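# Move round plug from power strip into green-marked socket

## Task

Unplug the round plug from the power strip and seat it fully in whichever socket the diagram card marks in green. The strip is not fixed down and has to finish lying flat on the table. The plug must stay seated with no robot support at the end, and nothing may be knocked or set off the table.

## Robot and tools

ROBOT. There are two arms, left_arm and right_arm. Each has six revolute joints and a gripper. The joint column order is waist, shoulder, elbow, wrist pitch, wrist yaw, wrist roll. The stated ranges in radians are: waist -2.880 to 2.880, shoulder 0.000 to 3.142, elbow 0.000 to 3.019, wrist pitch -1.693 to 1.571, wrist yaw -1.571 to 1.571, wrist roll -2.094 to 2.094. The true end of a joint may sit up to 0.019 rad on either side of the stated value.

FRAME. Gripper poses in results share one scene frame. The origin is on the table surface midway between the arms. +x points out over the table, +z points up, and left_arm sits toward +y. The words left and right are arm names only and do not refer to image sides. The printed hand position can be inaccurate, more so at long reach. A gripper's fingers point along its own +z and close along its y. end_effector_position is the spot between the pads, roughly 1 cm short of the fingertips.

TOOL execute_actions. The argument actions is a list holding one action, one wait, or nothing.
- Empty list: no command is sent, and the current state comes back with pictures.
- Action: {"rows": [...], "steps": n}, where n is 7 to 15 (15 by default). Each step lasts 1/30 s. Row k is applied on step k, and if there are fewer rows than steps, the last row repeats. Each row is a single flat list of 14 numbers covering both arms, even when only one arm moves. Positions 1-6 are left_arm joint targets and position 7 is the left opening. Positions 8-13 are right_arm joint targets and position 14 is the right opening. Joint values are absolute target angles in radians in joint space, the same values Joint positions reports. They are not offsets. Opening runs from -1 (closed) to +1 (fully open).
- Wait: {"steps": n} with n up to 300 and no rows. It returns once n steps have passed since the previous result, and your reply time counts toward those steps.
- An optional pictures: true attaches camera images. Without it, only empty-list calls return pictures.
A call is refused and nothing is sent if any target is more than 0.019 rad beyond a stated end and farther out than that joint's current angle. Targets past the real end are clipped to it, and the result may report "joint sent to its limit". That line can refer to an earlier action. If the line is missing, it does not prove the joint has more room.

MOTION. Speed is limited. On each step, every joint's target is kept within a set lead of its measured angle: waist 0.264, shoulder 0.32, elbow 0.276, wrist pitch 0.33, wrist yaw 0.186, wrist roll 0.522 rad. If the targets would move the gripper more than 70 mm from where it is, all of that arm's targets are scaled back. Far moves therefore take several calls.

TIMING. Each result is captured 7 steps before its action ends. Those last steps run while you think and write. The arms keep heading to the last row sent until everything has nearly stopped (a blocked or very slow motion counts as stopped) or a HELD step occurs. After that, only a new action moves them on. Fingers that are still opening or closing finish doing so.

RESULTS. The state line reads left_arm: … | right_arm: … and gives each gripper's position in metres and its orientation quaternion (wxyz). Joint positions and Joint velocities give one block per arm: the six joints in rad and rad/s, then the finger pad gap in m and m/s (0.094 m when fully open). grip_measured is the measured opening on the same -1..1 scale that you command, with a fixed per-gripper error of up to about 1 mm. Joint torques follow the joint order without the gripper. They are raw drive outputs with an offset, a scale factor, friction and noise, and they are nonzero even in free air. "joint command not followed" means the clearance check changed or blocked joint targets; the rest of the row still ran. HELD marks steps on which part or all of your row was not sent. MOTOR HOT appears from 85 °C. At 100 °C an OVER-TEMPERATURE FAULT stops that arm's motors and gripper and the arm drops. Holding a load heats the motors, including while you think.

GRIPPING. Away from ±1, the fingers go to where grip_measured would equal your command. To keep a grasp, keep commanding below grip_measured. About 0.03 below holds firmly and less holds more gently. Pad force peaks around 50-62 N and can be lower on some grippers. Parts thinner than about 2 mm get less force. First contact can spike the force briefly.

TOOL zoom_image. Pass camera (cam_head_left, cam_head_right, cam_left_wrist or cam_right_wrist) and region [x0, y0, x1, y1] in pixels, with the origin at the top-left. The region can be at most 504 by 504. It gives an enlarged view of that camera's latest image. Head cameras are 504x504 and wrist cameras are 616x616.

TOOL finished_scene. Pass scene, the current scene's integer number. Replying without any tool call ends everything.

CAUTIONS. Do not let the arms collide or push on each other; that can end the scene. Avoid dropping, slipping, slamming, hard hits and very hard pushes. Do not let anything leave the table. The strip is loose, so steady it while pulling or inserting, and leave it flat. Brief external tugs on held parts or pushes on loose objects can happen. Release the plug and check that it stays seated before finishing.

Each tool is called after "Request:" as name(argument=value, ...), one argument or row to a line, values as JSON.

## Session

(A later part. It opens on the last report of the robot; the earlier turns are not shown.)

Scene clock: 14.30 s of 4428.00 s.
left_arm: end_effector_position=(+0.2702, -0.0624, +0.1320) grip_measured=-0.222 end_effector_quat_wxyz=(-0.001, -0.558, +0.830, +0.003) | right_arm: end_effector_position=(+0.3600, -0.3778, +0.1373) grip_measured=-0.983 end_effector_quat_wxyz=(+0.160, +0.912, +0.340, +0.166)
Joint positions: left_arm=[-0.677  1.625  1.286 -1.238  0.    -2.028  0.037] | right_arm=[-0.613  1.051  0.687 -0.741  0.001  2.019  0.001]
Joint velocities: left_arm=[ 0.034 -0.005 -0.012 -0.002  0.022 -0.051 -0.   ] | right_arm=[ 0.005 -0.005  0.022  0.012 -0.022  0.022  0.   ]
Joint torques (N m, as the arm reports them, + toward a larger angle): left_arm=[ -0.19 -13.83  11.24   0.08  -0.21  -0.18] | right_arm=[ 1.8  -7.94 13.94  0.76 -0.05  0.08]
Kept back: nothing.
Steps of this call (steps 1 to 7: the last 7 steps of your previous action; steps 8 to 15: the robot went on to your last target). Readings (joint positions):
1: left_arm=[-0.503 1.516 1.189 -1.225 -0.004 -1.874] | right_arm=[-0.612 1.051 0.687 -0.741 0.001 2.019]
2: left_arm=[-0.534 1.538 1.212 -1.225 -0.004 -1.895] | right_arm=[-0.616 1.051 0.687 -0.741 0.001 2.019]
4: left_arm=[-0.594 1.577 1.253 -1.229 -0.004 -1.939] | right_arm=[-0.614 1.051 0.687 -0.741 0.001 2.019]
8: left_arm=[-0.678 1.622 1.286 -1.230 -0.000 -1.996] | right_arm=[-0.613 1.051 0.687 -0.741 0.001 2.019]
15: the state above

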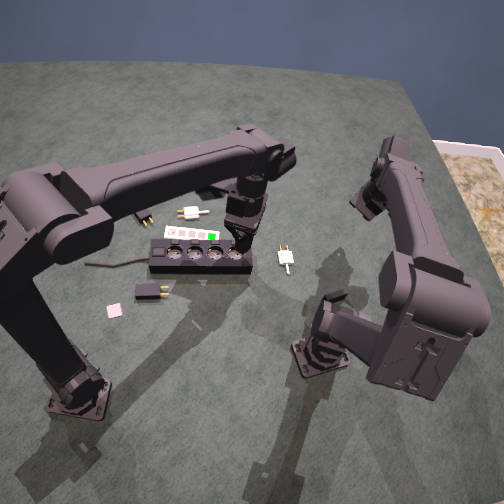

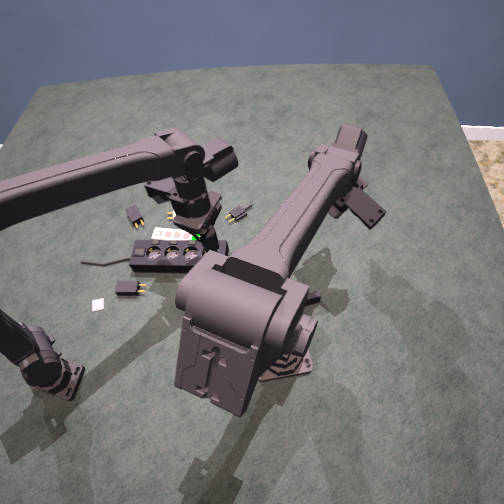

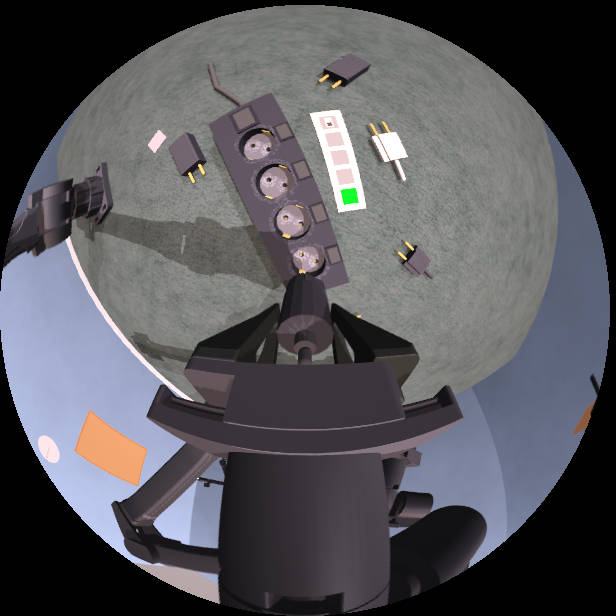

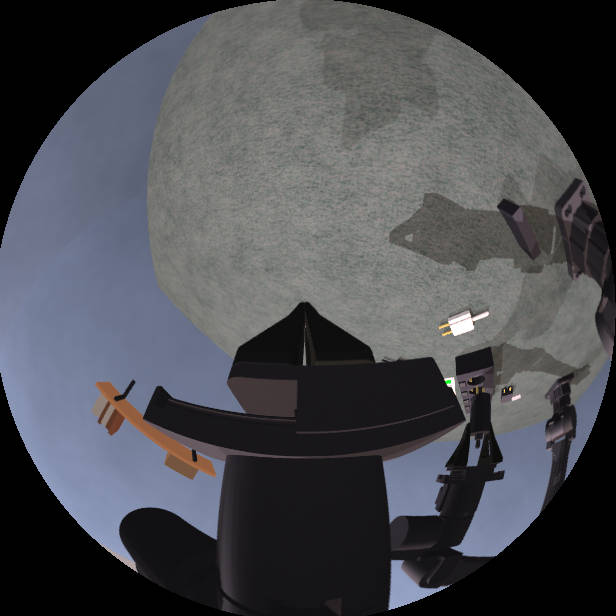

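Request:
execute_actions(
  actions=[
    {"rows":[[-0.66,1.625,1.3,-1.24,0,-2.053,-0.3,-0.6,1.03,0.74,-0.75,0,2.03,-1],[-0.655,1.63,1.29,-1.23,0,-2.053,-0.3,-0.6,1.03,0.74,-0.75,0,2.03,-1],[-0.65,1.633,1.283,-1.22,0,-2.053,-0.3,-0.6,1.03,0.74,-0.75,0,2.03,-1],[-0.645,1.636,1.277,-1.205,0,-2.053,-0.3,-0.6,1.03,0.74,-0.75,0,2.03,-1],[-0.641,1.638,1.272,-1.195,0,-2.053,-0.3,-0.6,1.03,0.74,-0.75,0,2.03,-1],[-0.641,1.638,1.269,-1.185,0,-2.053,-0.3,-0.6,1.03,0.74,-0.75,0,2.03,-1]],"steps":10},
  ],
)

Request:
execute_actions(
  actions=[
    {"steps":15},
  ],
  pictures=true,
)

Request:
zoom_image(
  camera="cam_left_wrist",
  region=[230, 170, 400, 340],
)

Request:
zoom_image(
  camera="cam_head_left",
  region=[130, 190, 290, 300],
)

Scene clock: 15.00 s of 4428.00 s.
left_arm: end_effector_position=(+0.2712, -0.0616, +0.1319) grip_measured=-0.222 end_effector_quat_wxyz=(-0.000, -0.562, +0.827, +0.003) | right_arm: end_effector_position=(+0.3600, -0.3778, +0.1373) grip_measured=-0.983 end_effector_quat_wxyz=(+0.160, +0.912, +0.340, +0.166)
Joint positions: left_arm=[-0.675  1.625  1.285 -1.237  0.    -2.036  0.037] | right_arm=[-0.613  1.051  0.687 -0.741  0.001  2.019  0.001]
Joint velocities: left_arm=[ 0.024 -0.005 -0.017  0.095 -0.037 -0.037 -0.001] | right_arm=[ 0.005  0.015  0.012  0.007  0.007 -0.037  0.001]
Joint torques (N m, as the arm reports them, + toward a larger angle): left_arm=[  0.45 -12.23   8.39   0.71  -0.22  -0.21] | right_arm=[ 1.5  -8.11 13.87  0.81 -0.03  0.05]
Steps of this call (steps 1 to 15: the robot went on to your last target; steps 16 to 18: nothing new was sent; steps 19 to 21: the first 3 steps of this action). Readings (joint positions):
19: left_arm=[-0.676 1.625 1.286 -1.238 0.000 -2.036] | right_arm=[-0.613 1.051 0.687 -0.741 0.001 2.019]
20: left_arm=[-0.676 1.625 1.286 -1.238 0.000 -2.036] | right_arm=[-0.613 1.051 0.687 -0.741 0.001 2.019]
21: the state above

Scene clock: 15.50 s of 4428.00 s.
left_arm: end_effector_position=(+0.2812, -0.0563, +0.1248) grip_measured=-0.222 end_effector_quat_wxyz=(+0.001, -0.572, +0.820, -0.008) | right_arm: end_effector_position=(+0.3600, -0.3778, +0.1373) grip_measured=-0.983 end_effector_quat_wxyz=(+0.160, +0.912, +0.340, +0.166)
Joint positions: left_arm=[-0.651  1.625  1.266 -1.196  0.    -2.036  0.037] | right_arm=[-0.613  1.051  0.687 -0.741  0.001  2.019  0.001]
Joint velocities: left_arm=[-0.005  0.005 -0.007  0.017 -0.037 -0.007 -0.   ] | right_arm=[-0.005 -0.005  0.002  0.007  0.022  0.022 -0.001]
Joint torques (N m, as the arm reports them, + toward a larger angle): left_arm=[ -0.93 -11.84   8.7    0.88  -0.22  -0.2 ] | right_arm=[ 1.84 -8.07 13.88  0.83 -0.03  0.08]
Kept back: nothing.
Steps of this call (steps 1 to 7: the last 7 steps of your previous action; steps 8 to 15: the robot went on to your last target). Readings (joint positions):
1: left_arm=[-0.673 1.625 1.284 -1.232 0.000 -2.036] | right_arm=[-0.613 1.051 0.687 -0.741 0.001 2.019]
2: left_arm=[-0.671 1.625 1.281 -1.224 0.000 -2.036] | right_arm=[-0.613 1.051 0.687 -0.741 0.001 2.019]
4: left_arm=[-0.664 1.625 1.273 -1.206 0.000 -2.036] | right_arm=[-0.613 1.051 0.687 -0.741 0.001 2.019]
8: left_arm=[-0.652 1.625 1.266 -1.198 0.000 -2.036] | right_arm=[-0.613 1.051 0.687 -0.741 0.001 2.019]
15: the state above

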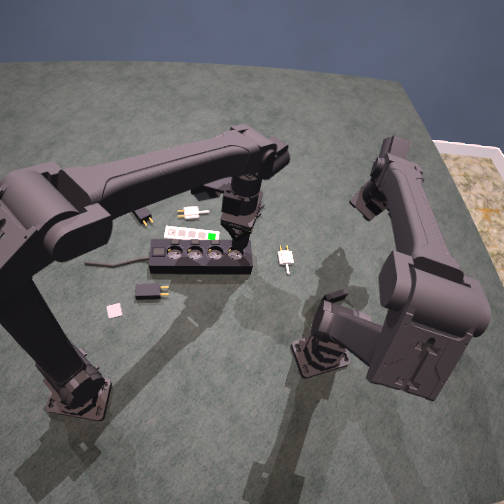

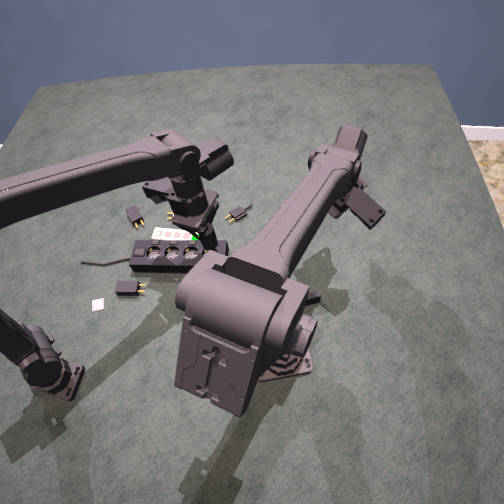

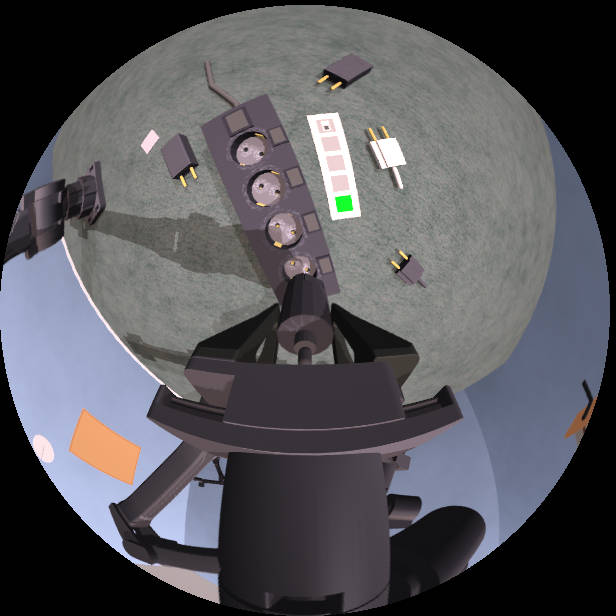

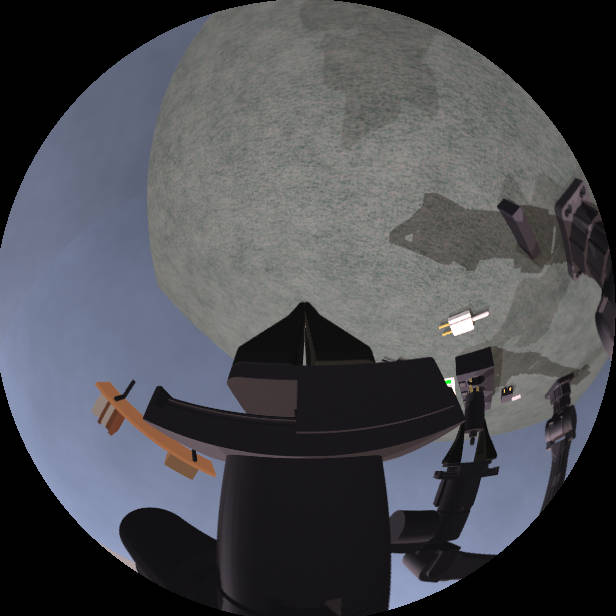

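Region (230, 170, 400, 340) of cam_left_wrist's 616x616 image, scaled by 2.965, with more detail than that image has.

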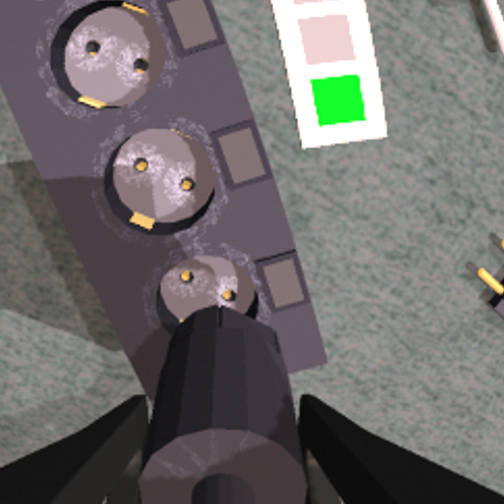

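Region (130, 190, 290, 300) of cam_head_left's 504x504 image, scaled by 3.150, with more detail than that image has; it fills the top 346 rows of this view, and the rest is white.

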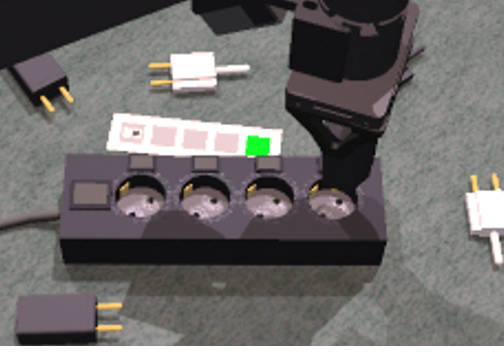

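Request:
execute_actions(
  actions=[
    {"rows":[[-0.641,1.642,1.263,-1.185,0,-2.053,-0.3,-0.6,1.03,0.74,-0.75,0,2.03,-1],[-0.641,1.646,1.257,-1.185,0,-2.053,-0.3,-0.6,1.03,0.74,-0.75,0,2.03,-1],[-0.641,1.65,1.252,-1.183,0,-2.053,-0.3,-0.6,1.03,0.74,-0.75,0,2.03,-1],[-0.641,1.654,1.247,-1.175,0,-2.053,-0.3,-0.6,1.03,0.74,-0.75,0,2.03,-1],[-0.641,1.658,1.242,-1.166,0,-2.053,-0.3,-0.6,1.03,0.74,-0.75,0,2.03,-1],[-0.641,1.661,1.237,-1.157,0,-2.053,-0.3,-0.6,1.03,0.74,-0.75,0,2.03,-1],[-0.641,1.664,1.232,-1.148,0,-2.053,-0.3,-0.6,1.03,0.74,-0.75,0,2.03,-1],[-0.641,1.664,1.232,-1.139,0,-2.053,-0.3,-0.6,1.03,0.74,-0.75,0,2.03,-1]],"steps":10},
  ],
)

Request:
execute_actions(
  actions=[
    {"steps":15},
  ],
  pictures=true,
)

Request:
zoom_image(
  camera="cam_left_wrist",
  region=[230, 170, 400, 340],
)

Request:
zoom_image(
  camera="cam_head_left",
  region=[180, 210, 280, 290],
)

Scene clock: 16.33 s of 4428.00 s.
left_arm: end_effector_position=(+0.2803, -0.0554, +0.1232) grip_measured=-0.222 end_effector_quat_wxyz=(+0.001, -0.572, +0.820, -0.006) | right_arm: end_effector_position=(+0.3600, -0.3778, +0.1373) grip_measured=-0.983 end_effector_quat_wxyz=(+0.160, +0.912, +0.340, +0.166)
Joint positions: left_arm=[-0.651  1.625  1.262 -1.194  0.    -2.036  0.037] | right_arm=[-0.613  1.051  0.687 -0.741  0.001  2.019  0.001]
Joint velocities: left_arm=[-0.005 -0.005 -0.09   0.051 -0.007  0.007 -0.   ] | right_arm=[-0.005 -0.024  0.012 -0.007  0.022  0.007 -0.   ]
Joint torques (N m, as the arm reports them, + toward a larger angle): left_arm=[ -0.51 -10.79   8.01   0.76  -0.21  -0.2 ] | right_arm=[ 2.26 -8.16 13.8   0.83 -0.04  0.05]
Steps of this call (steps 1 to 15: the robot went on to your last target; steps 16 to 22: nothing new was sent; steps 23 to 25: the first 3 steps of this action). Readings (joint positions):
23: left_arm=[-0.651 1.625 1.265 -1.196 0.000 -2.036] | right_arm=[-0.613 1.051 0.687 -0.741 0.001 2.019]
24: left_arm=[-0.651 1.625 1.264 -1.195 0.000 -2.036] | right_arm=[-0.613 1.051 0.687 -0.741 0.001 2.019]
25: the state above

Scene clock: 16.83 s of 4428.00 s.
left_arm: end_effector_position=(+0.2781, -0.0530, +0.0964) grip_measured=-0.222 end_effector_quat_wxyz=(-0.001, -0.572, +0.820, +0.005) | right_arm: end_effector_position=(+0.3600, -0.3778, +0.1373) grip_measured=-0.983 end_effector_quat_wxyz=(+0.160, +0.912, +0.340, +0.166)
Joint positions: left_arm=[-0.651  1.658  1.227 -1.149  0.    -2.037  0.037] | right_arm=[-0.613  1.051  0.687 -0.741  0.001  2.019  0.001]
Joint velocities: left_arm=[-0.005 -0.005  0.012  0.002 -0.007 -0.081  0.   ] | right_arm=[ 0.005  0.005  0.002  0.007 -0.095 -0.037 -0.   ]
Joint torques (N m, as the arm reports them, + toward a larger angle): left_arm=[ -0.54 -12.79   8.71   0.66  -0.21  -0.2 ] | right_arm=[ 2.08 -8.24 13.89  0.78 -0.05  0.07]
Kept back: nothing.
Steps of this call (steps 1 to 7: the last 7 steps of your previous action; steps 8 to 15: the robot went on to your last target). Readings (joint positions):
1: left_arm=[-0.651 1.626 1.258 -1.192 0.000 -2.036] | right_arm=[-0.613 1.051 0.687 -0.741 0.001 2.019]
2: left_arm=[-0.651 1.627 1.254 -1.188 0.000 -2.036] | right_arm=[-0.613 1.051 0.687 -0.741 0.001 2.019]
4: left_arm=[-0.651 1.632 1.243 -1.175 0.000 -2.037] | right_arm=[-0.613 1.051 0.687 -0.741 0.001 2.019]
8: left_arm=[-0.651 1.650 1.229 -1.153 0.000 -2.037] | right_arm=[-0.613 1.051 0.687 -0.741 0.001 2.019]
15: the state above

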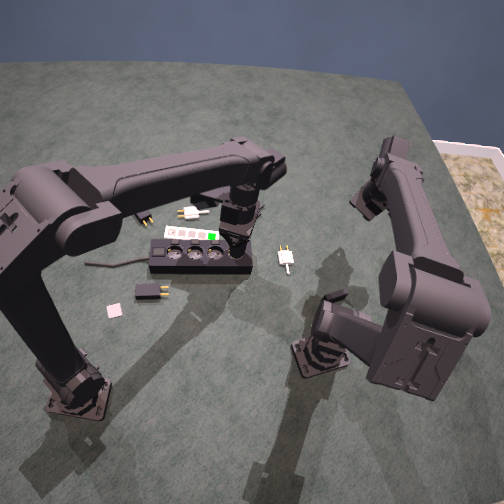

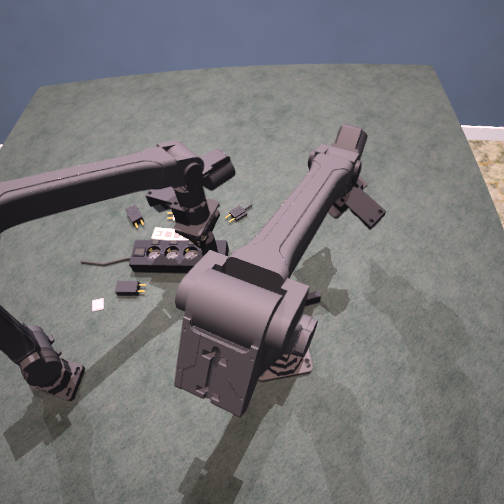

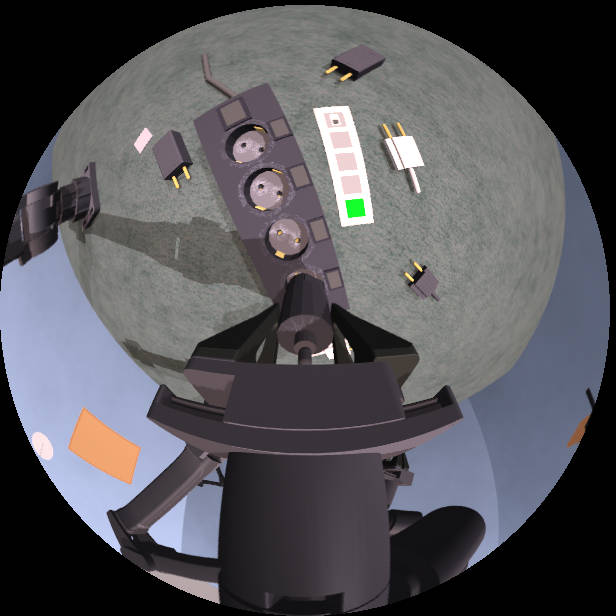

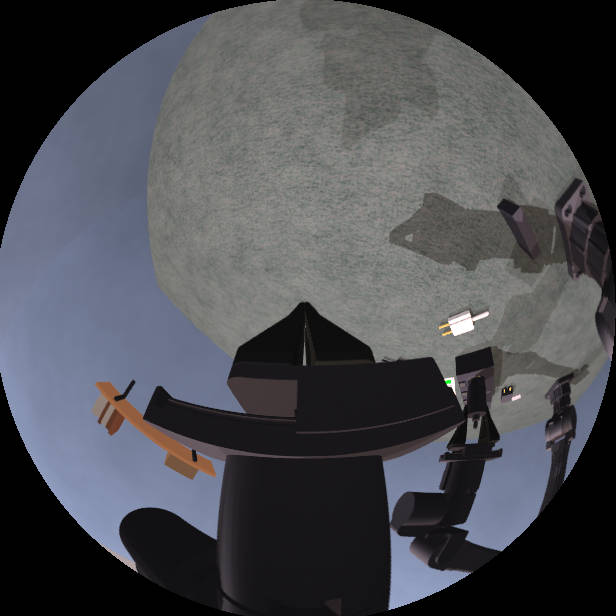

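Region (230, 170, 400, 340) of cam_left_wrist's 616x616 image, scaled by 2.965, with more detail than that image has.

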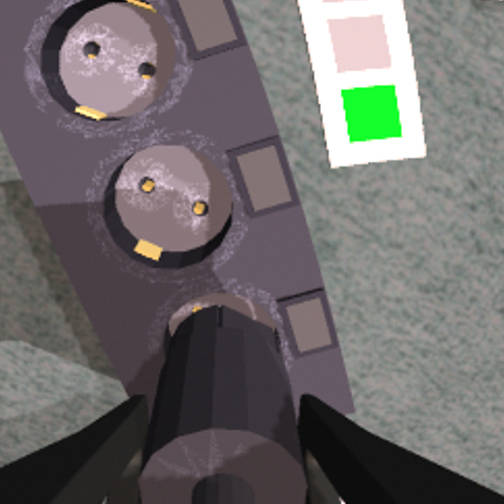

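Region (180, 210, 280, 290) of cam_head_left's 504x504 image, scaled by 5.040, with more detail than that image has; it fills the top 403 rows of this view, and the rest is white.

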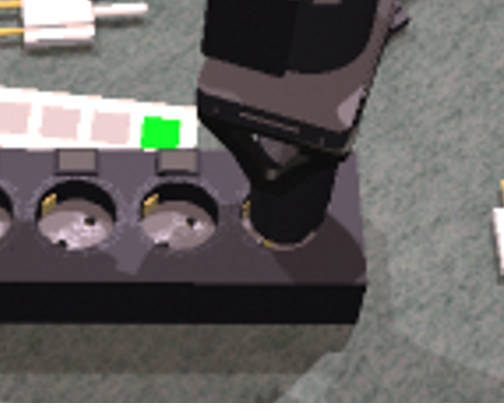

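Request:
execute_actions(
  actions=[
    {"rows":[[-0.641,1.666,1.227,-1.132,0,-2.053,-0.3,-0.6,1.03,0.74,-0.75,0,2.03,-1],[-0.641,1.668,1.222,-1.126,0,-2.053,-0.3,-0.6,1.03,0.74,-0.75,0,2.03,-1],[-0.641,1.67,1.218,-1.12,0,-2.053,-0.3,-0.6,1.03,0.74,-0.75,0,2.03,-1],[-0.641,1.672,1.214,-1.114,0,-2.053,-0.3,-0.6,1.03,0.74,-0.75,0,2.03,-1],[-0.641,1.674,1.21,-1.108,0,-2.053,-0.3,-0.6,1.03,0.74,-0.75,0,2.03,-1],[-0.641,1.676,1.206,-1.102,0,-2.053,-0.3,-0.6,1.03,0.74,-0.75,0,2.03,-1],[-0.641,1.678,1.202,-1.096,0,-2.053,-0.3,-0.6,1.03,0.74,-0.75,0,2.03,-1],[-0.641,1.68,1.198,-1.09,0,-2.053,-0.3,-0.6,1.03,0.74,-0.75,0,2.03,-1]],"steps":10},
  ],
)

Request:
execute_actions(
  actions=[
    {"steps":13},
  ],
)

Scene clock: 17.33 s of 4428.00 s.
left_arm: end_effector_position=(+0.2788, -0.0538, +0.0955) grip_measured=-0.222 end_effector_quat_wxyz=(-0.000, -0.572, +0.820, +0.002) | right_arm: end_effector_position=(+0.3600, -0.3778, +0.1373) grip_measured=-0.983 end_effector_quat_wxyz=(+0.160, +0.912, +0.340, +0.166)
Joint positions: left_arm=[-0.651  1.658  1.224 -1.14   0.    -2.037  0.037] | right_arm=[-0.613  1.051  0.687 -0.741  0.001  2.019  0.001]
Joint velocities: left_arm=[ 0.005 -0.005 -0.037  0.154 -0.051  0.022  0.   ] | right_arm=[-0.005 -0.005  0.012 -0.007  0.037 -0.007  0.   ]
Joint torques (N m, as the arm reports them, + toward a larger angle): left_arm=[ -0.51 -12.19   7.97   0.81  -0.19  -0.17] | right_arm=[ 1.74 -7.83 13.86  0.77 -0.02  0.07]
Steps of this call (steps 1 to 12: the robot went on to your last target; steps 13 to 15: the first 3 steps of this action). Readings (joint positions):
13: left_arm=[-0.651 1.658 1.226 -1.148 0.000 -2.037] | right_arm=[-0.613 1.051 0.687 -0.741 0.001 2.019]
14: left_arm=[-0.651 1.658 1.225 -1.145 0.000 -2.037] | right_arm=[-0.613 1.051 0.687 -0.741 0.001 2.019]
15: the state above

Scene clock: 17.77 s of 4428.00 s.
left_arm: end_effector_position=(+0.2802, -0.0553, +0.0942) grip_measured=-0.222 end_effector_quat_wxyz=(+0.001, -0.572, +0.820, -0.008) | right_arm: end_effector_position=(+0.3600, -0.3778, +0.1373) grip_measured=-0.983 end_effector_quat_wxyz=(+0.160, +0.912, +0.340, +0.166)
Joint positions: left_arm=[-0.651  1.653  1.214 -1.117  0.    -2.037  0.037] | right_arm=[-0.613  1.051  0.687 -0.741  0.001  2.019  0.001]
Joint velocities: left_arm=[-0.005 -0.005 -0.027  0.002  0.022  0.037  0.001] | right_arm=[-0.005 -0.005  0.012  0.002 -0.022  0.051  0.001]
Joint torques (N m, as the arm reports them, + toward a larger angle): left_arm=[ -0.66 -10.93   7.03   1.43  -0.21  -0.2 ] | right_arm=[ 1.75 -8.18 13.85  0.83 -0.04  0.05]
Kept back: nothing.
Steps of this call (steps 1 to 7: the last 7 steps of your previous action; steps 8 to 13: the robot went on to your last target). Readings (joint positions):
1: left_arm=[-0.651 1.658 1.222 -1.138 0.000 -2.037] | right_arm=[-0.613 1.051 0.687 -0.741 0.001 2.019]
2: left_arm=[-0.651 1.658 1.222 -1.135 0.000 -2.037] | right_arm=[-0.613 1.051 0.687 -0.741 0.001 2.019]
4: left_arm=[-0.651 1.657 1.220 -1.127 0.000 -2.037] | right_arm=[-0.613 1.051 0.687 -0.741 0.001 2.019]
8: left_arm=[-0.651 1.654 1.215 -1.117 0.000 -2.037] | right_arm=[-0.613 1.051 0.687 -0.741 0.001 2.019]
13: the state above

Request:
execute_actions(
  actions=[
    {"rows":[[-0.641,1.66,1.25,-1.15,0,-2.053,-0.3,-0.6,1.03,0.74,-0.75,0,2.03,-1],[-0.641,1.655,1.27,-1.16,0,-2.053,-0.3,-0.6,1.03,0.74,-0.75,0,2.03,-1]],"steps":10},
  ],
)

Request:
execute_actions(
  actions=[
    {"steps":12},
  ],
  pictures=true,
)

Request:
zoom_image(
  camera="cam_left_wrist",
  region=[260, 230, 350, 320],
)

Request:
zoom_image(
  camera="cam_head_left",
  region=[200, 230, 260, 280],
)

Request:
zoom_image(
  camera="cam_right_wrist",
  region=[440, 340, 520, 430],
)

Scene clock: 18.27 s of 4428.00 s.
left_arm: end_effector_position=(+0.2783, -0.0532, +0.0965) grip_measured=-0.222 end_effector_quat_wxyz=(-0.000, -0.572, +0.820, -0.000) | right_arm: end_effector_position=(+0.3600, -0.3778, +0.1373) grip_measured=-0.983 end_effector_quat_wxyz=(+0.160, +0.912, +0.340, +0.166)
Joint positions: left_arm=[-0.651  1.652  1.22  -1.138  0.    -2.037  0.037] | right_arm=[-0.613  1.051  0.687 -0.741  0.001  2.019  0.001]
Joint velocities: left_arm=[-0.015  0.005  0.012 -0.203 -0.022 -0.022  0.   ] | right_arm=[-0.005 -0.015 -0.002 -0.002 -0.051 -0.007 -0.   ]
Joint torques (N m, as the arm reports them, + toward a larger angle): left_arm=[ -0.59 -13.28  11.81   0.15  -0.22  -0.2 ] | right_arm=[ 1.89 -8.24 13.97  0.72 -0.04  0.07]
Steps of this call (steps 1 to 12: the robot went on to your last target; steps 13 to 15: the first 3 steps of this action). Readings (joint positions):
13: left_arm=[-0.651 1.652 1.216 -1.121 0.000 -2.037] | right_arm=[-0.613 1.051 0.687 -0.741 0.001 2.019]
14: left_arm=[-0.651 1.652 1.219 -1.130 0.000 -2.037] | right_arm=[-0.613 1.051 0.687 -0.741 0.001 2.019]
15: the state above

Scene clock: 18.67 s of 4428.00 s.
left_arm: end_effector_position=(+0.2771, -0.0519, +0.0976) grip_measured=-0.222 end_effector_quat_wxyz=(-0.001, -0.572, +0.820, +0.004) | right_arm: end_effector_position=(+0.3600, -0.3778, +0.1373) grip_measured=-0.983 end_effector_quat_wxyz=(+0.160, +0.912, +0.340, +0.166)
Joint positions: left_arm=[-0.651  1.652  1.223 -1.15   0.    -2.037  0.037] | right_arm=[-0.613  1.051  0.687 -0.741  0.001  2.019  0.001]
Joint velocities: left_arm=[-0.005  0.015 -0.002 -0.002 -0.051 -0.095 -0.001] | right_arm=[-0.005 -0.015  0.002  0.002 -0.066  0.022 -0.   ]
Joint torques (N m, as the arm reports them, + toward a larger angle): left_arm=[ -0.72 -13.    11.67   0.12  -0.21  -0.2 ] | right_arm=[ 2.15 -7.83 13.9   0.77 -0.05  0.08]
Kept back: nothing.
Steps of this call (steps 1 to 7: the last 7 steps of your previous action; steps 8 to 12: the robot went on to your last target). Readings (joint positions):
1: left_arm=[-0.651 1.652 1.221 -1.143 0.000 -2.037] | right_arm=[-0.613 1.051 0.687 -0.741 0.001 2.019]
2: left_arm=[-0.651 1.652 1.222 -1.147 0.000 -2.037] | right_arm=[-0.613 1.051 0.687 -0.741 0.001 2.019]
4: left_arm=[-0.651 1.652 1.223 -1.149 0.000 -2.037] | right_arm=[-0.613 1.051 0.687 -0.741 0.001 2.019]
8: left_arm=[-0.651 1.652 1.223 -1.150 0.000 -2.037] | right_arm=[-0.613 1.051 0.687 -0.741 0.001 2.019]
12: the state above

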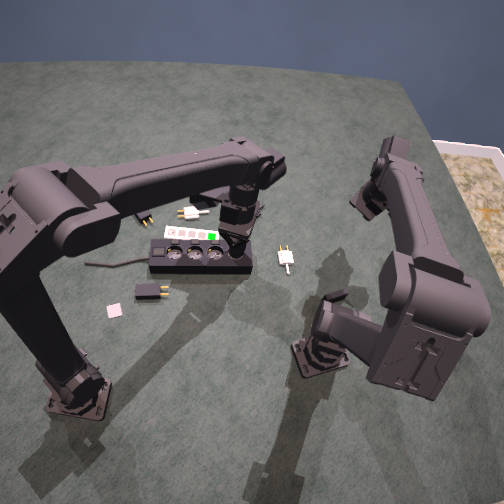

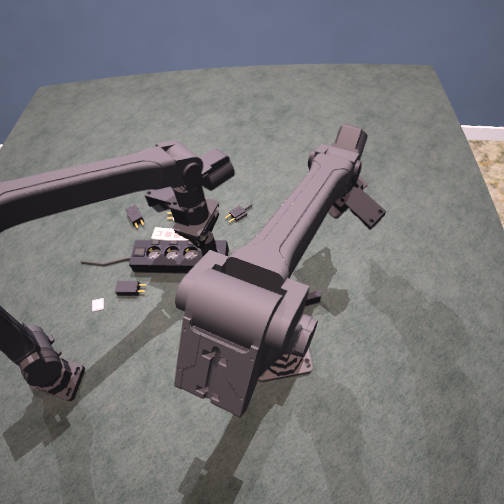

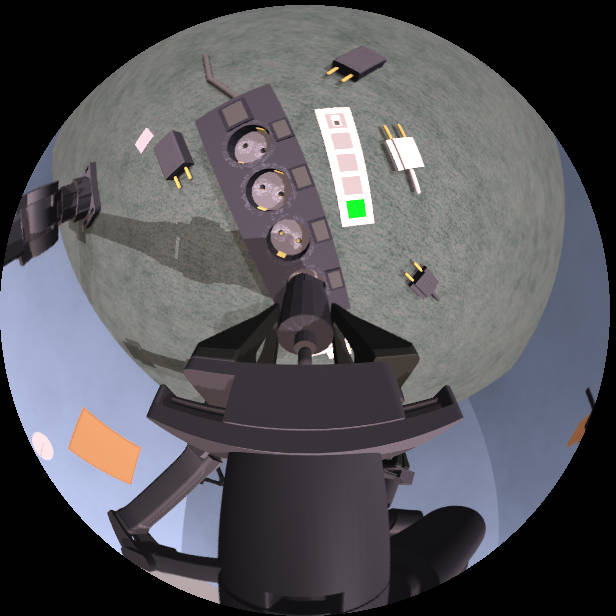

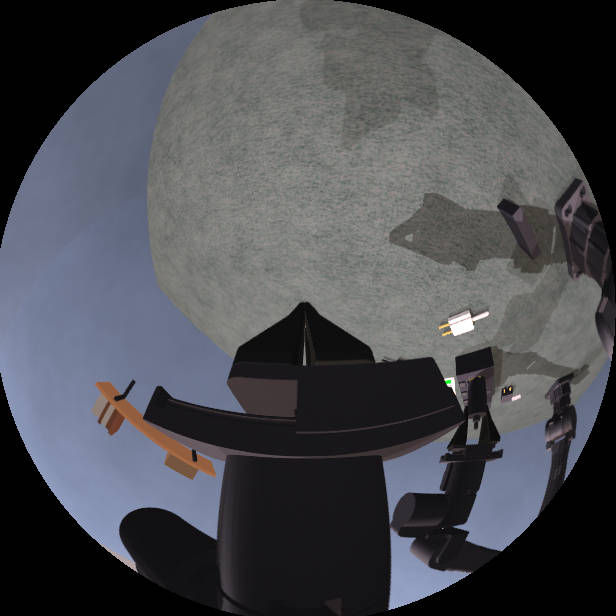

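Region (260, 230, 350, 320) of cam_left_wrist's 616x616 image, scaled by 5.600, with more detail than that image has.

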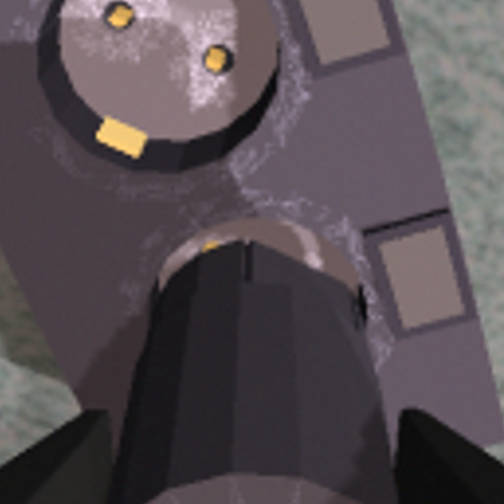

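Region (200, 230, 260, 280) of cam_head_left's 504x504 image, scaled by 8.400, with more detail than that image has.

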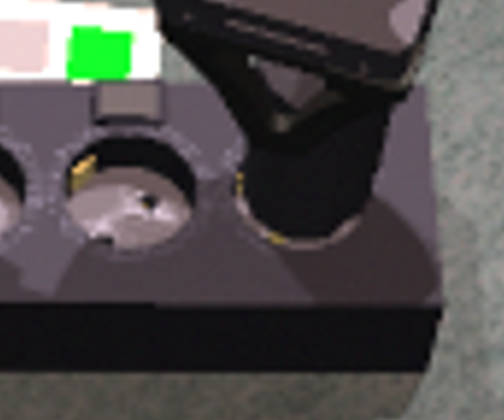

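Region (440, 340, 520, 430) of cam_right_wrist's 616x616 image, scaled by 5.600, with more detail than that image has.

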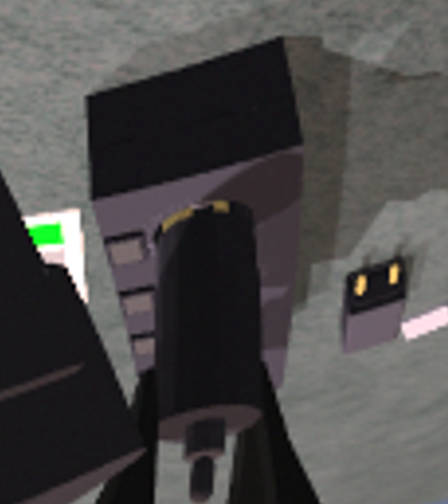

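Request:
execute_actions(
  actions=[
    {"rows":[[-0.641,1.665,1.235,-1.145,0,-2.053,-0.3,-0.6,1.03,0.74,-0.75,0,2.03,-1],[-0.641,1.668,1.226,-1.14,0,-2.053,-0.3,-0.6,1.03,0.74,-0.75,0,2.03,-1],[-0.641,1.671,1.222,-1.138,0,-2.053,-0.3,-0.6,1.03,0.74,-0.75,0,2.03,-1],[-0.641,1.674,1.218,-1.135,0,-2.053,-0.3,-0.6,1.03,0.74,-0.75,0,2.03,-1],[-0.641,1.677,1.214,-1.13,0,-2.053,-0.3,-0.6,1.03,0.74,-0.75,0,2.03,-1],[-0.641,1.68,1.21,-1.125,0,-2.053,-0.3,-0.6,1.03,0.74,-0.75,0,2.03,-1],[-0.641,1.683,1.206,-1.12,0,-2.053,-0.3,-0.6,1.03,0.74,-0.75,0,2.03,-1]],"steps":12},
  ],
)

Request:
execute_actions(
  actions=[
    {"steps":12},
  ],
)

Scene clock: 19.67 s of 4428.00 s.
left_arm: end_effector_position=(+0.2772, -0.0520, +0.0968) grip_measured=-0.222 end_effector_quat_wxyz=(-0.001, -0.572, +0.820, +0.004) | right_arm: end_effector_position=(+0.3600, -0.3778, +0.1373) grip_measured=-0.983 end_effector_quat_wxyz=(+0.160, +0.912, +0.340, +0.166)
Joint positions: left_arm=[-0.651  1.653  1.221 -1.146  0.    -2.037  0.037] | right_arm=[-0.613  1.051  0.687 -0.741  0.001  2.019  0.001]
Joint velocities: left_arm=[-0.005  0.005 -0.046  0.095 -0.007  0.007 -0.001] | right_arm=[ 0.005 -0.005  0.002 -0.017  0.007 -0.022  0.001]
Joint torques (N m, as the arm reports them, + toward a larger angle): left_arm=[ -0.58 -11.08   7.95   0.73  -0.21  -0.2 ] | right_arm=[ 1.79 -8.17 13.85  0.66 -0.08  0.08]
Steps of this call (steps 1 to 25: the robot went on to your last target; steps 26 to 30: the first 5 steps of this action). Readings (joint positions):
26: left_arm=[-0.651 1.652 1.223 -1.150 0.000 -2.037] | right_arm=[-0.613 1.051 0.687 -0.741 0.001 2.019]
27: left_arm=[-0.651 1.652 1.223 -1.150 0.000 -2.037] | right_arm=[-0.613 1.051 0.687 -0.741 0.001 2.019]
29: left_arm=[-0.651 1.652 1.222 -1.149 0.000 -2.037] | right_arm=[-0.613 1.051 0.687 -0.741 0.001 2.019]
30: the state above

Scene clock: 20.07 s of 4428.00 s.
left_arm: end_effector_position=(+0.2762, -0.0505, +0.0856) grip_measured=-0.222 end_effector_quat_wxyz=(-0.001, -0.572, +0.820, +0.008) | right_arm: end_effector_position=(+0.3600, -0.3778, +0.1373) grip_measured=-0.983 end_effector_quat_wxyz=(+0.160, +0.912, +0.340, +0.166)
Joint positions: left_arm=[-0.651  1.667  1.207 -1.128 -0.001 -2.037  0.037] | right_arm=[-0.613  1.051  0.687 -0.741  0.001  2.019  0.001]
Joint velocities: left_arm=[-0.005  0.005  0.007 -0.012 -0.037 -0.051  0.001] | right_arm=[-0.005 -0.024  0.007  0.007  0.007  0.022 -0.   ]
Joint torques (N m, as the arm reports them, + toward a larger angle): left_arm=[ -0.43 -12.25   7.99   0.73  -0.2   -0.2 ] | right_arm=[ 1.96 -8.1  13.93  0.71 -0.05  0.07]
Kept back: nothing.
Steps of this call (steps 1 to 7: the last 7 steps of your previous action; steps 8 to 12: the robot went on to your last target). Readings (joint positions):
1: left_arm=[-0.651 1.654 1.219 -1.143 0.000 -2.037] | right_arm=[-0.613 1.051 0.687 -0.741 0.001 2.019]
2: left_arm=[-0.651 1.655 1.216 -1.139 0.000 -2.037] | right_arm=[-0.613 1.051 0.687 -0.741 0.001 2.019]
4: left_arm=[-0.651 1.658 1.210 -1.133 -0.001 -2.037] | right_arm=[-0.613 1.051 0.687 -0.741 0.001 2.019]
8: left_arm=[-0.651 1.667 1.207 -1.128 -0.001 -2.037] | right_arm=[-0.613 1.051 0.687 -0.741 0.001 2.019]
12: the state above

In. Push on.

Request:
execute_actions(
  actions=[
    {"rows":[[-0.641,1.687,1.2,-1.11,0,-2.053,-0.3,-0.6,1.03,0.74,-0.75,0,2.03,-1],[-0.641,1.691,1.194,-1.102,0,-2.053,-0.3,-0.6,1.03,0.74,-0.75,0,2.03,-1],[-0.641,1.695,1.188,-1.095,0,-2.053,-0.3,-0.6,1.03,0.74,-0.75,0,2.03,-1],[-0.641,1.7,1.182,-1.09,0,-2.053,-0.3,-0.6,1.03,0.74,-0.75,0,2.03,-1],[-0.641,1.705,1.176,-1.085,0,-2.053,-0.3,-0.6,1.03,0.74,-0.75,0,2.03,-1],[-0.641,1.71,1.17,-1.082,0,-2.053,-0.3,-0.6,1.03,0.74,-0.75,0,2.03,-1],[-0.641,1.715,1.163,-1.08,0,-2.053,-0.3,-0.6,1.03,0.74,-0.75,0,2.03,-1],[-0.641,1.72,1.156,-1.08,0,-2.053,-0.3,-0.6,1.03,0.74,-0.75,0,2.03,-1],[-0.641,1.725,1.15,-1.08,0,-2.053,-0.3,-0.6,1.03,0.74,-0.75,0,2.03,-1]],"steps":12},
  ],
)

Request:
execute_actions(
  actions=[
    {"steps":12},
  ],
)

Scene clock: 20.63 s of 4428.00 s.
left_arm: end_effector_position=(+0.2761, -0.0503, +0.0813) grip_measured=-0.222 end_effector_quat_wxyz=(-0.000, -0.572, +0.820, +0.005) | right_arm: end_effector_position=(+0.3600, -0.3778, +0.1373) grip_measured=-0.983 end_effector_quat_wxyz=(+0.160, +0.912, +0.340, +0.166)
Joint positions: left_arm=[-0.651  1.667  1.195 -1.108 -0.001 -2.037  0.037] | right_arm=[-0.613  1.051  0.687 -0.741  0.001  2.019  0.001]
Joint velocities: left_arm=[ 0.005  0.005 -0.12   0.154  0.051 -0.022 -0.   ] | right_arm=[-0.005 -0.005 -0.012 -0.002 -0.007 -0.037  0.   ]
Joint torques (N m, as the arm reports them, + toward a larger angle): left_arm=[-0.56 -9.92  7.13  0.81 -0.16 -0.19] | right_arm=[ 1.77 -8.1  13.78  0.91 -0.04  0.06]
Steps of this call (steps 1 to 12: the robot went on to your last target; steps 13 to 17: the first 5 steps of this action). Readings (joint positions):
13: left_arm=[-0.651 1.667 1.207 -1.127 -0.001 -2.037] | right_arm=[-0.613 1.051 0.687 -0.741 0.001 2.019]
14: left_arm=[-0.651 1.667 1.205 -1.124 -0.001 -2.037] | right_arm=[-0.613 1.051 0.687 -0.741 0.001 2.019]
16: left_arm=[-0.651 1.667 1.199 -1.114 -0.001 -2.037] | right_arm=[-0.613 1.051 0.687 -0.741 0.001 2.019]
17: the state above

Scene clock: 21.03 s of 4428.00 s.
left_arm: end_effector_position=(+0.2751, -0.0495, +0.0753) grip_measured=-0.222 end_effector_quat_wxyz=(-0.000, -0.573, +0.820, +0.003) | right_arm: end_effector_position=(+0.3600, -0.3778, +0.1373) grip_measured=-0.983 end_effector_quat_wxyz=(+0.160, +0.912, +0.340, +0.166)
Joint positions: left_arm=[-0.651  1.67   1.181 -1.088 -0.    -2.037  0.037] | right_arm=[-0.613  1.051  0.687 -0.741  0.001  2.019  0.001]
Joint velocities: left_arm=[-0.005 -0.015 -0.007  0.007 -0.051 -0.007 -0.001] | right_arm=[-0.005 -0.005 -0.007 -0.012 -0.081 -0.007 -0.001]
Joint torques (N m, as the arm reports them, + toward a larger angle): left_arm=[-0.5  -8.52  5.78  0.76 -0.19 -0.19] | right_arm=[ 1.68 -8.16 13.97  0.75 -0.06  0.06]
Kept back: nothing.
Steps of this call (steps 1 to 7: the last 7 steps of your previous action; steps 8 to 12: the robot went on to your last target). Readings (joint positions):
1: left_arm=[-0.651 1.668 1.191 -1.103 -0.001 -2.037] | right_arm=[-0.613 1.051 0.687 -0.741 0.001 2.019]
2: left_arm=[-0.651 1.668 1.188 -1.098 -0.001 -2.037] | right_arm=[-0.613 1.051 0.687 -0.741 0.001 2.019]
4: left_arm=[-0.651 1.670 1.182 -1.090 -0.001 -2.037] | right_arm=[-0.613 1.051 0.687 -0.741 0.001 2.019]
8: left_arm=[-0.651 1.670 1.181 -1.088 -0.000 -2.037] | right_arm=[-0.613 1.051 0.687 -0.741 0.001 2.019]
12: the state above

Extra press, then relax and release.

Request:
execute_actions(
  actions=[
    {"rows":[[-0.641,1.74,1.135,-1.08,0,-2.053,-0.3,-0.6,1.03,0.74,-0.75,0,2.03,-1],[-0.641,1.755,1.12,-1.08,0,-2.053,-0.3,-0.6,1.03,0.74,-0.75,0,2.03,-1],[-0.641,1.77,1.105,-1.08,0,-2.053,-0.3,-0.6,1.03,0.74,-0.75,0,2.03,-1]],"steps":15},
  ],
)

Request:
execute_actions(
  actions=[
    {"rows":[[-0.641,1.74,1.14,-1.08,0,-2.053,-0.3,-0.6,1.03,0.74,-0.75,0,2.03,-1],[-0.641,1.71,1.165,-1.08,0,-2.053,-0.3,-0.6,1.03,0.74,-0.75,0,2.03,-1],[-0.641,1.68,1.19,-1.085,0,-2.053,-0.3,-0.6,1.03,0.74,-0.75,0,2.03,-1],[-0.641,1.675,1.195,-1.085,0,-2.053,-0.1,-0.6,1.03,0.74,-0.75,0,2.03,-1],[-0.641,1.675,1.195,-1.085,0,-2.053,0.2,-0.6,1.03,0.74,-0.75,0,2.03,-1],[-0.641,1.675,1.195,-1.085,0,-2.053,0.5,-0.6,1.03,0.74,-0.75,0,2.03,-1]],"steps":15},
  ],
)

Request:
execute_actions(
  actions=[
    {"rows":[[-0.641,1.665,1.23,-1.1,0,-2.053,0.5,-0.6,1.03,0.74,-0.75,0,2.03,-1],[-0.641,1.655,1.25,-1.12,0,-2.053,0.5,-0.6,1.03,0.74,-0.75,0,2.03,-1],[-0.641,1.645,1.27,-1.15,0,-2.053,0.5,-0.6,1.03,0.74,-0.75,0,2.03,-1],[-0.641,1.635,1.29,-1.18,0,-2.053,0.5,-0.6,1.03,0.74,-0.75,0,2.03,-1],[-0.641,1.625,1.31,-1.21,0,-2.053,0.5,-0.6,1.03,0.74,-0.75,0,2.03,-1],[-0.641,1.615,1.33,-1.24,0,-2.053,0.5,-0.6,1.03,0.74,-0.75,0,2.03,-1],[-0.641,1.605,1.35,-1.27,0,-2.053,0.5,-0.6,1.03,0.74,-0.75,0,2.03,-1],[-0.641,1.595,1.37,-1.3,0,-2.053,0.5,-0.6,1.03,0.74,-0.75,0,2.03,-1]],"steps":12},
  ],
)

Request:
execute_actions(
  actions=[
    {"steps":10},
  ],
  pictures=true,
)

Request:
zoom_image(
  camera="cam_head_left",
  region=[130, 190, 290, 300],
)

Scene clock: 21.97 s of 4428.00 s.
left_arm: end_effector_position=(+0.2743, -0.0486, +0.0735) grip_measured=-0.222 end_effector_quat_wxyz=(-0.000, -0.573, +0.820, +0.004) | right_arm: end_effector_position=(+0.3600, -0.3778, +0.1373) grip_measured=-0.983 end_effector_quat_wxyz=(+0.160, +0.912, +0.340, +0.166)
Joint positions: left_arm=[-0.651  1.67   1.175 -1.084 -0.    -2.037  0.037] | right_arm=[-0.613  1.051  0.687 -0.741  0.001  2.019  0.001]
Joint velocities: left_arm=[-0.015 -0.015  0.007 -0.012  0.051 -0.037  0.   ] | right_arm=[ 0.005  0.015 -0.012 -0.007 -0.007  0.022  0.001]
Joint torques (N m, as the arm reports them, + toward a larger angle): left_arm=[-0.6  -4.61  2.88  0.62 -0.2  -0.19] | right_arm=[ 2.04 -8.01 13.86  0.71 -0.03  0.06]
Steps of this call (steps 1 to 20: the robot went on to your last target; steps 21 to 28: the first 8 steps of this action). Readings (joint positions):
21: left_arm=[-0.651 1.670 1.180 -1.088 -0.000 -2.037] | right_arm=[-0.613 1.051 0.687 -0.741 0.001 2.019]
22: left_arm=[-0.651 1.670 1.178 -1.086 -0.000 -2.037] | right_arm=[-0.613 1.051 0.687 -0.741 0.001 2.019]
24: left_arm=[-0.651 1.670 1.175 -1.084 -0.000 -2.037] | right_arm=[-0.613 1.051 0.687 -0.741 0.001 2.019]
28: the state above

Scene clock: 22.47 s of 4428.00 s.
left_arm: end_effector_position=(+0.2751, -0.0495, +0.0759) grip_measured=+0.486 end_effector_quat_wxyz=(-0.000, -0.573, +0.820, +0.001) | right_arm: end_effector_position=(+0.3600, -0.3778, +0.1373) grip_measured=-0.983 end_effector_quat_wxyz=(+0.160, +0.912, +0.340, +0.166)
Joint positions: left_arm=[-0.651  1.666  1.178 -1.084 -0.    -2.037  0.07 ] | right_arm=[-0.613  1.051  0.687 -0.741  0.001  2.019  0.001]
Joint velocities: left_arm=[-0.015 -0.024  0.022  0.002  0.007  0.007  0.025] | right_arm=[ 0.005 -0.005 -0.007  0.002  0.037  0.037 -0.   ]
Joint torques (N m, as the arm reports them, + toward a larger angle): left_arm=[ -0.68 -12.41   9.21   0.4   -0.2   -0.19] | right_arm=[ 2.07 -7.62 13.89  0.81 -0.04  0.05]
Steps of this call (steps 1 to 7: the last 7 steps of your previous action; steps 8 to 15: the first 8 steps of this action). Readings (joint positions):
8: left_arm=[-0.651 1.669 1.176 -1.084 -0.000 -2.037] | right_arm=[-0.613 1.051 0.687 -0.741 0.001 2.019]
9: left_arm=[-0.651 1.667 1.177 -1.084 -0.000 -2.037] | right_arm=[-0.613 1.051 0.687 -0.741 0.001 2.019]
11: left_arm=[-0.651 1.665 1.178 -1.084 -0.000 -2.037] | right_arm=[-0.613 1.051 0.687 -0.741 0.001 2.019]
15: the state above

Scene clock: 22.87 s of 4428.00 s.
left_arm: end_effector_position=(+0.2750, -0.0494, +0.0899) grip_measured=+0.499 end_effector_quat_wxyz=(-0.002, -0.573, +0.820, +0.014) | right_arm: end_effector_position=(+0.3600, -0.3778, +0.1373) grip_measured=-0.983 end_effector_quat_wxyz=(+0.160, +0.912, +0.340, +0.166)
Joint positions: left_arm=[-0.651  1.665  1.216 -1.15  -0.    -2.037  0.07 ] | right_arm=[-0.613  1.051  0.687 -0.741  0.001  2.019  0.001]
Joint velocities: left_arm=[ 0.005 -0.063  0.481 -0.764 -0.022 -0.037 -0.   ] | right_arm=[-0.005  0.015 -0.002 -0.002  0.022  0.022  0.   ]
Joint torques (N m, as the arm reports them, + toward a larger angle): left_arm=[ -0.57 -16.76  12.93   0.39  -0.16  -0.2 ] | right_arm=[ 1.6  -7.78 13.9   0.91 -0.03  0.06]
Steps of this call (steps 1 to 7: the last 7 steps of your previous action; steps 8 to 12: the first 5 steps of this action). Readings (joint positions):
8: left_arm=[-0.651 1.666 1.179 -1.085 -0.000 -2.037] | right_arm=[-0.613 1.051 0.687 -0.741 0.001 2.019]
9: left_arm=[-0.651 1.666 1.182 -1.091 -0.000 -2.037] | right_arm=[-0.613 1.051 0.687 -0.741 0.001 2.019]
11: left_arm=[-0.651 1.666 1.201 -1.125 -0.000 -2.037] | right_arm=[-0.613 1.051 0.687 -0.741 0.001 2.019]
12: the state above

Scene clock: 23.20 s of 4428.00 s.
left_arm: end_effector_position=(+0.2843, -0.0593, +0.1760) grip_measured=+0.499 end_effector_quat_wxyz=(+0.004, -0.572, +0.820, -0.026) | right_arm: end_effector_position=(+0.3600, -0.3778, +0.1373) grip_measured=-0.983 end_effector_quat_wxyz=(+0.160, +0.912, +0.340, +0.166)
Joint positions: left_arm=[-0.651  1.575  1.344 -1.287 -0.    -2.037  0.07 ] | right_arm=[-0.613  1.051  0.687 -0.741  0.001  2.019  0.001]
Joint velocities: left_arm=[-0.015 -0.161  0.007 -0.027  0.022  0.007  0.001] | right_arm=[ 0.005 -0.005 -0.027 -0.007 -0.022 -0.051  0.002]
Joint torques (N m, as the arm reports them, + toward a larger angle): left_arm=[ -0.6  -10.11  10.58   0.26  -0.2   -0.19] | right_arm=[ 1.9  -7.84 13.87  0.71 -0.03  0.06]
Kept back: nothing.
Steps of this call (steps 1 to 7: the last 7 steps of your previous action; steps 8 to 10: the robot went on to your last target). Readings (joint positions):
1: left_arm=[-0.651 1.662 1.235 -1.177 -0.000 -2.037] | right_arm=[-0.613 1.051 0.687 -0.741 0.001 2.019]
2: left_arm=[-0.651 1.657 1.255 -1.204 -0.000 -2.037] | right_arm=[-0.613 1.051 0.687 -0.741 0.001 2.019]
4: left_arm=[-0.651 1.641 1.295 -1.255 -0.000 -2.037] | right_arm=[-0.613 1.051 0.687 -0.741 0.001 2.019]
8: left_arm=[-0.651 1.591 1.339 -1.284 -0.000 -2.037] | right_arm=[-0.613 1.051 0.687 -0.741 0.001 2.019]
10: the state above

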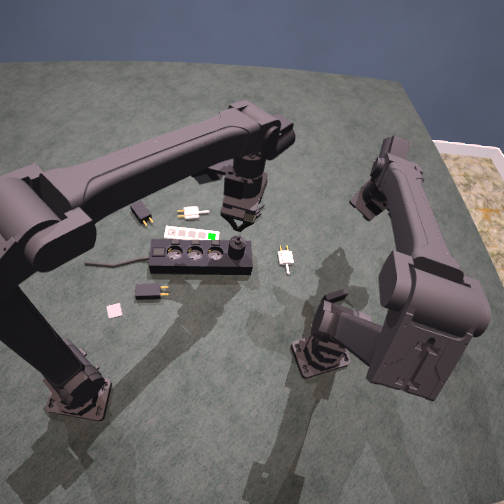

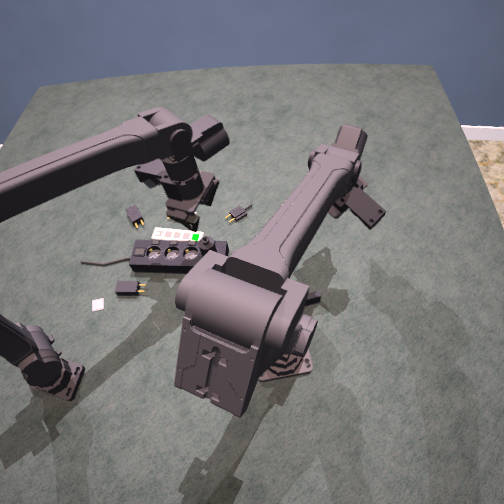

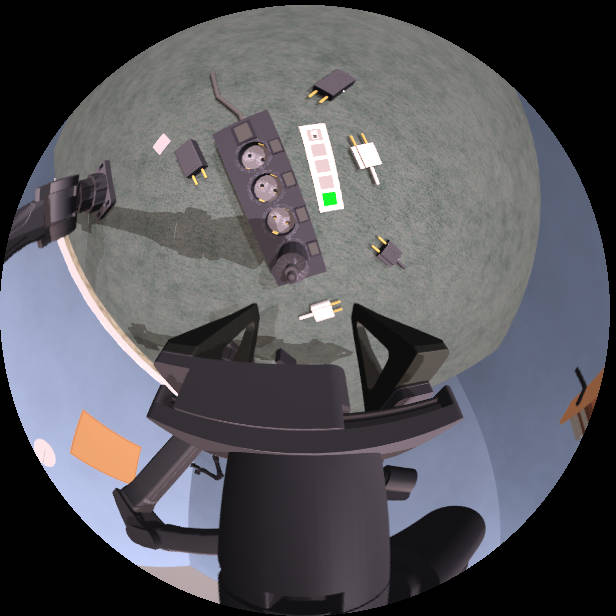

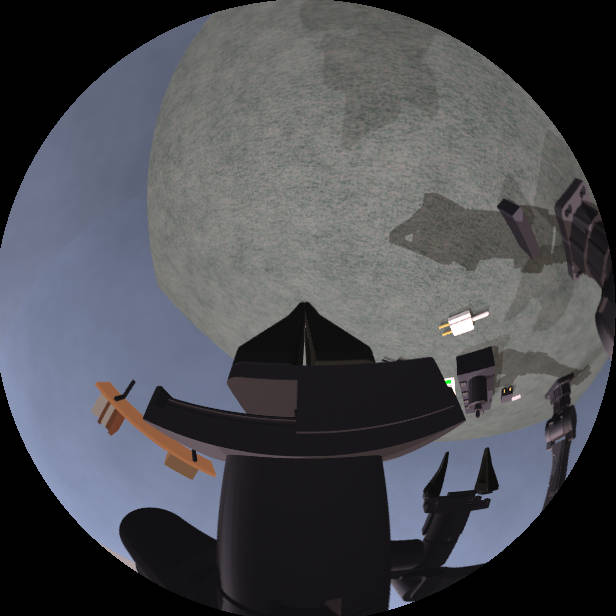

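Region (130, 190, 290, 300) of cam_head_left's 504x504 image, scaled by 3.150, with more detail than that image has; it fills the top 346 rows of this view, and the rest is white.

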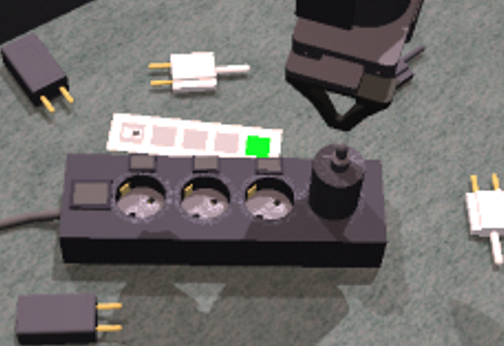

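Request:
finished_scene(
  scene=2,
)

The scene is finished: the task was done.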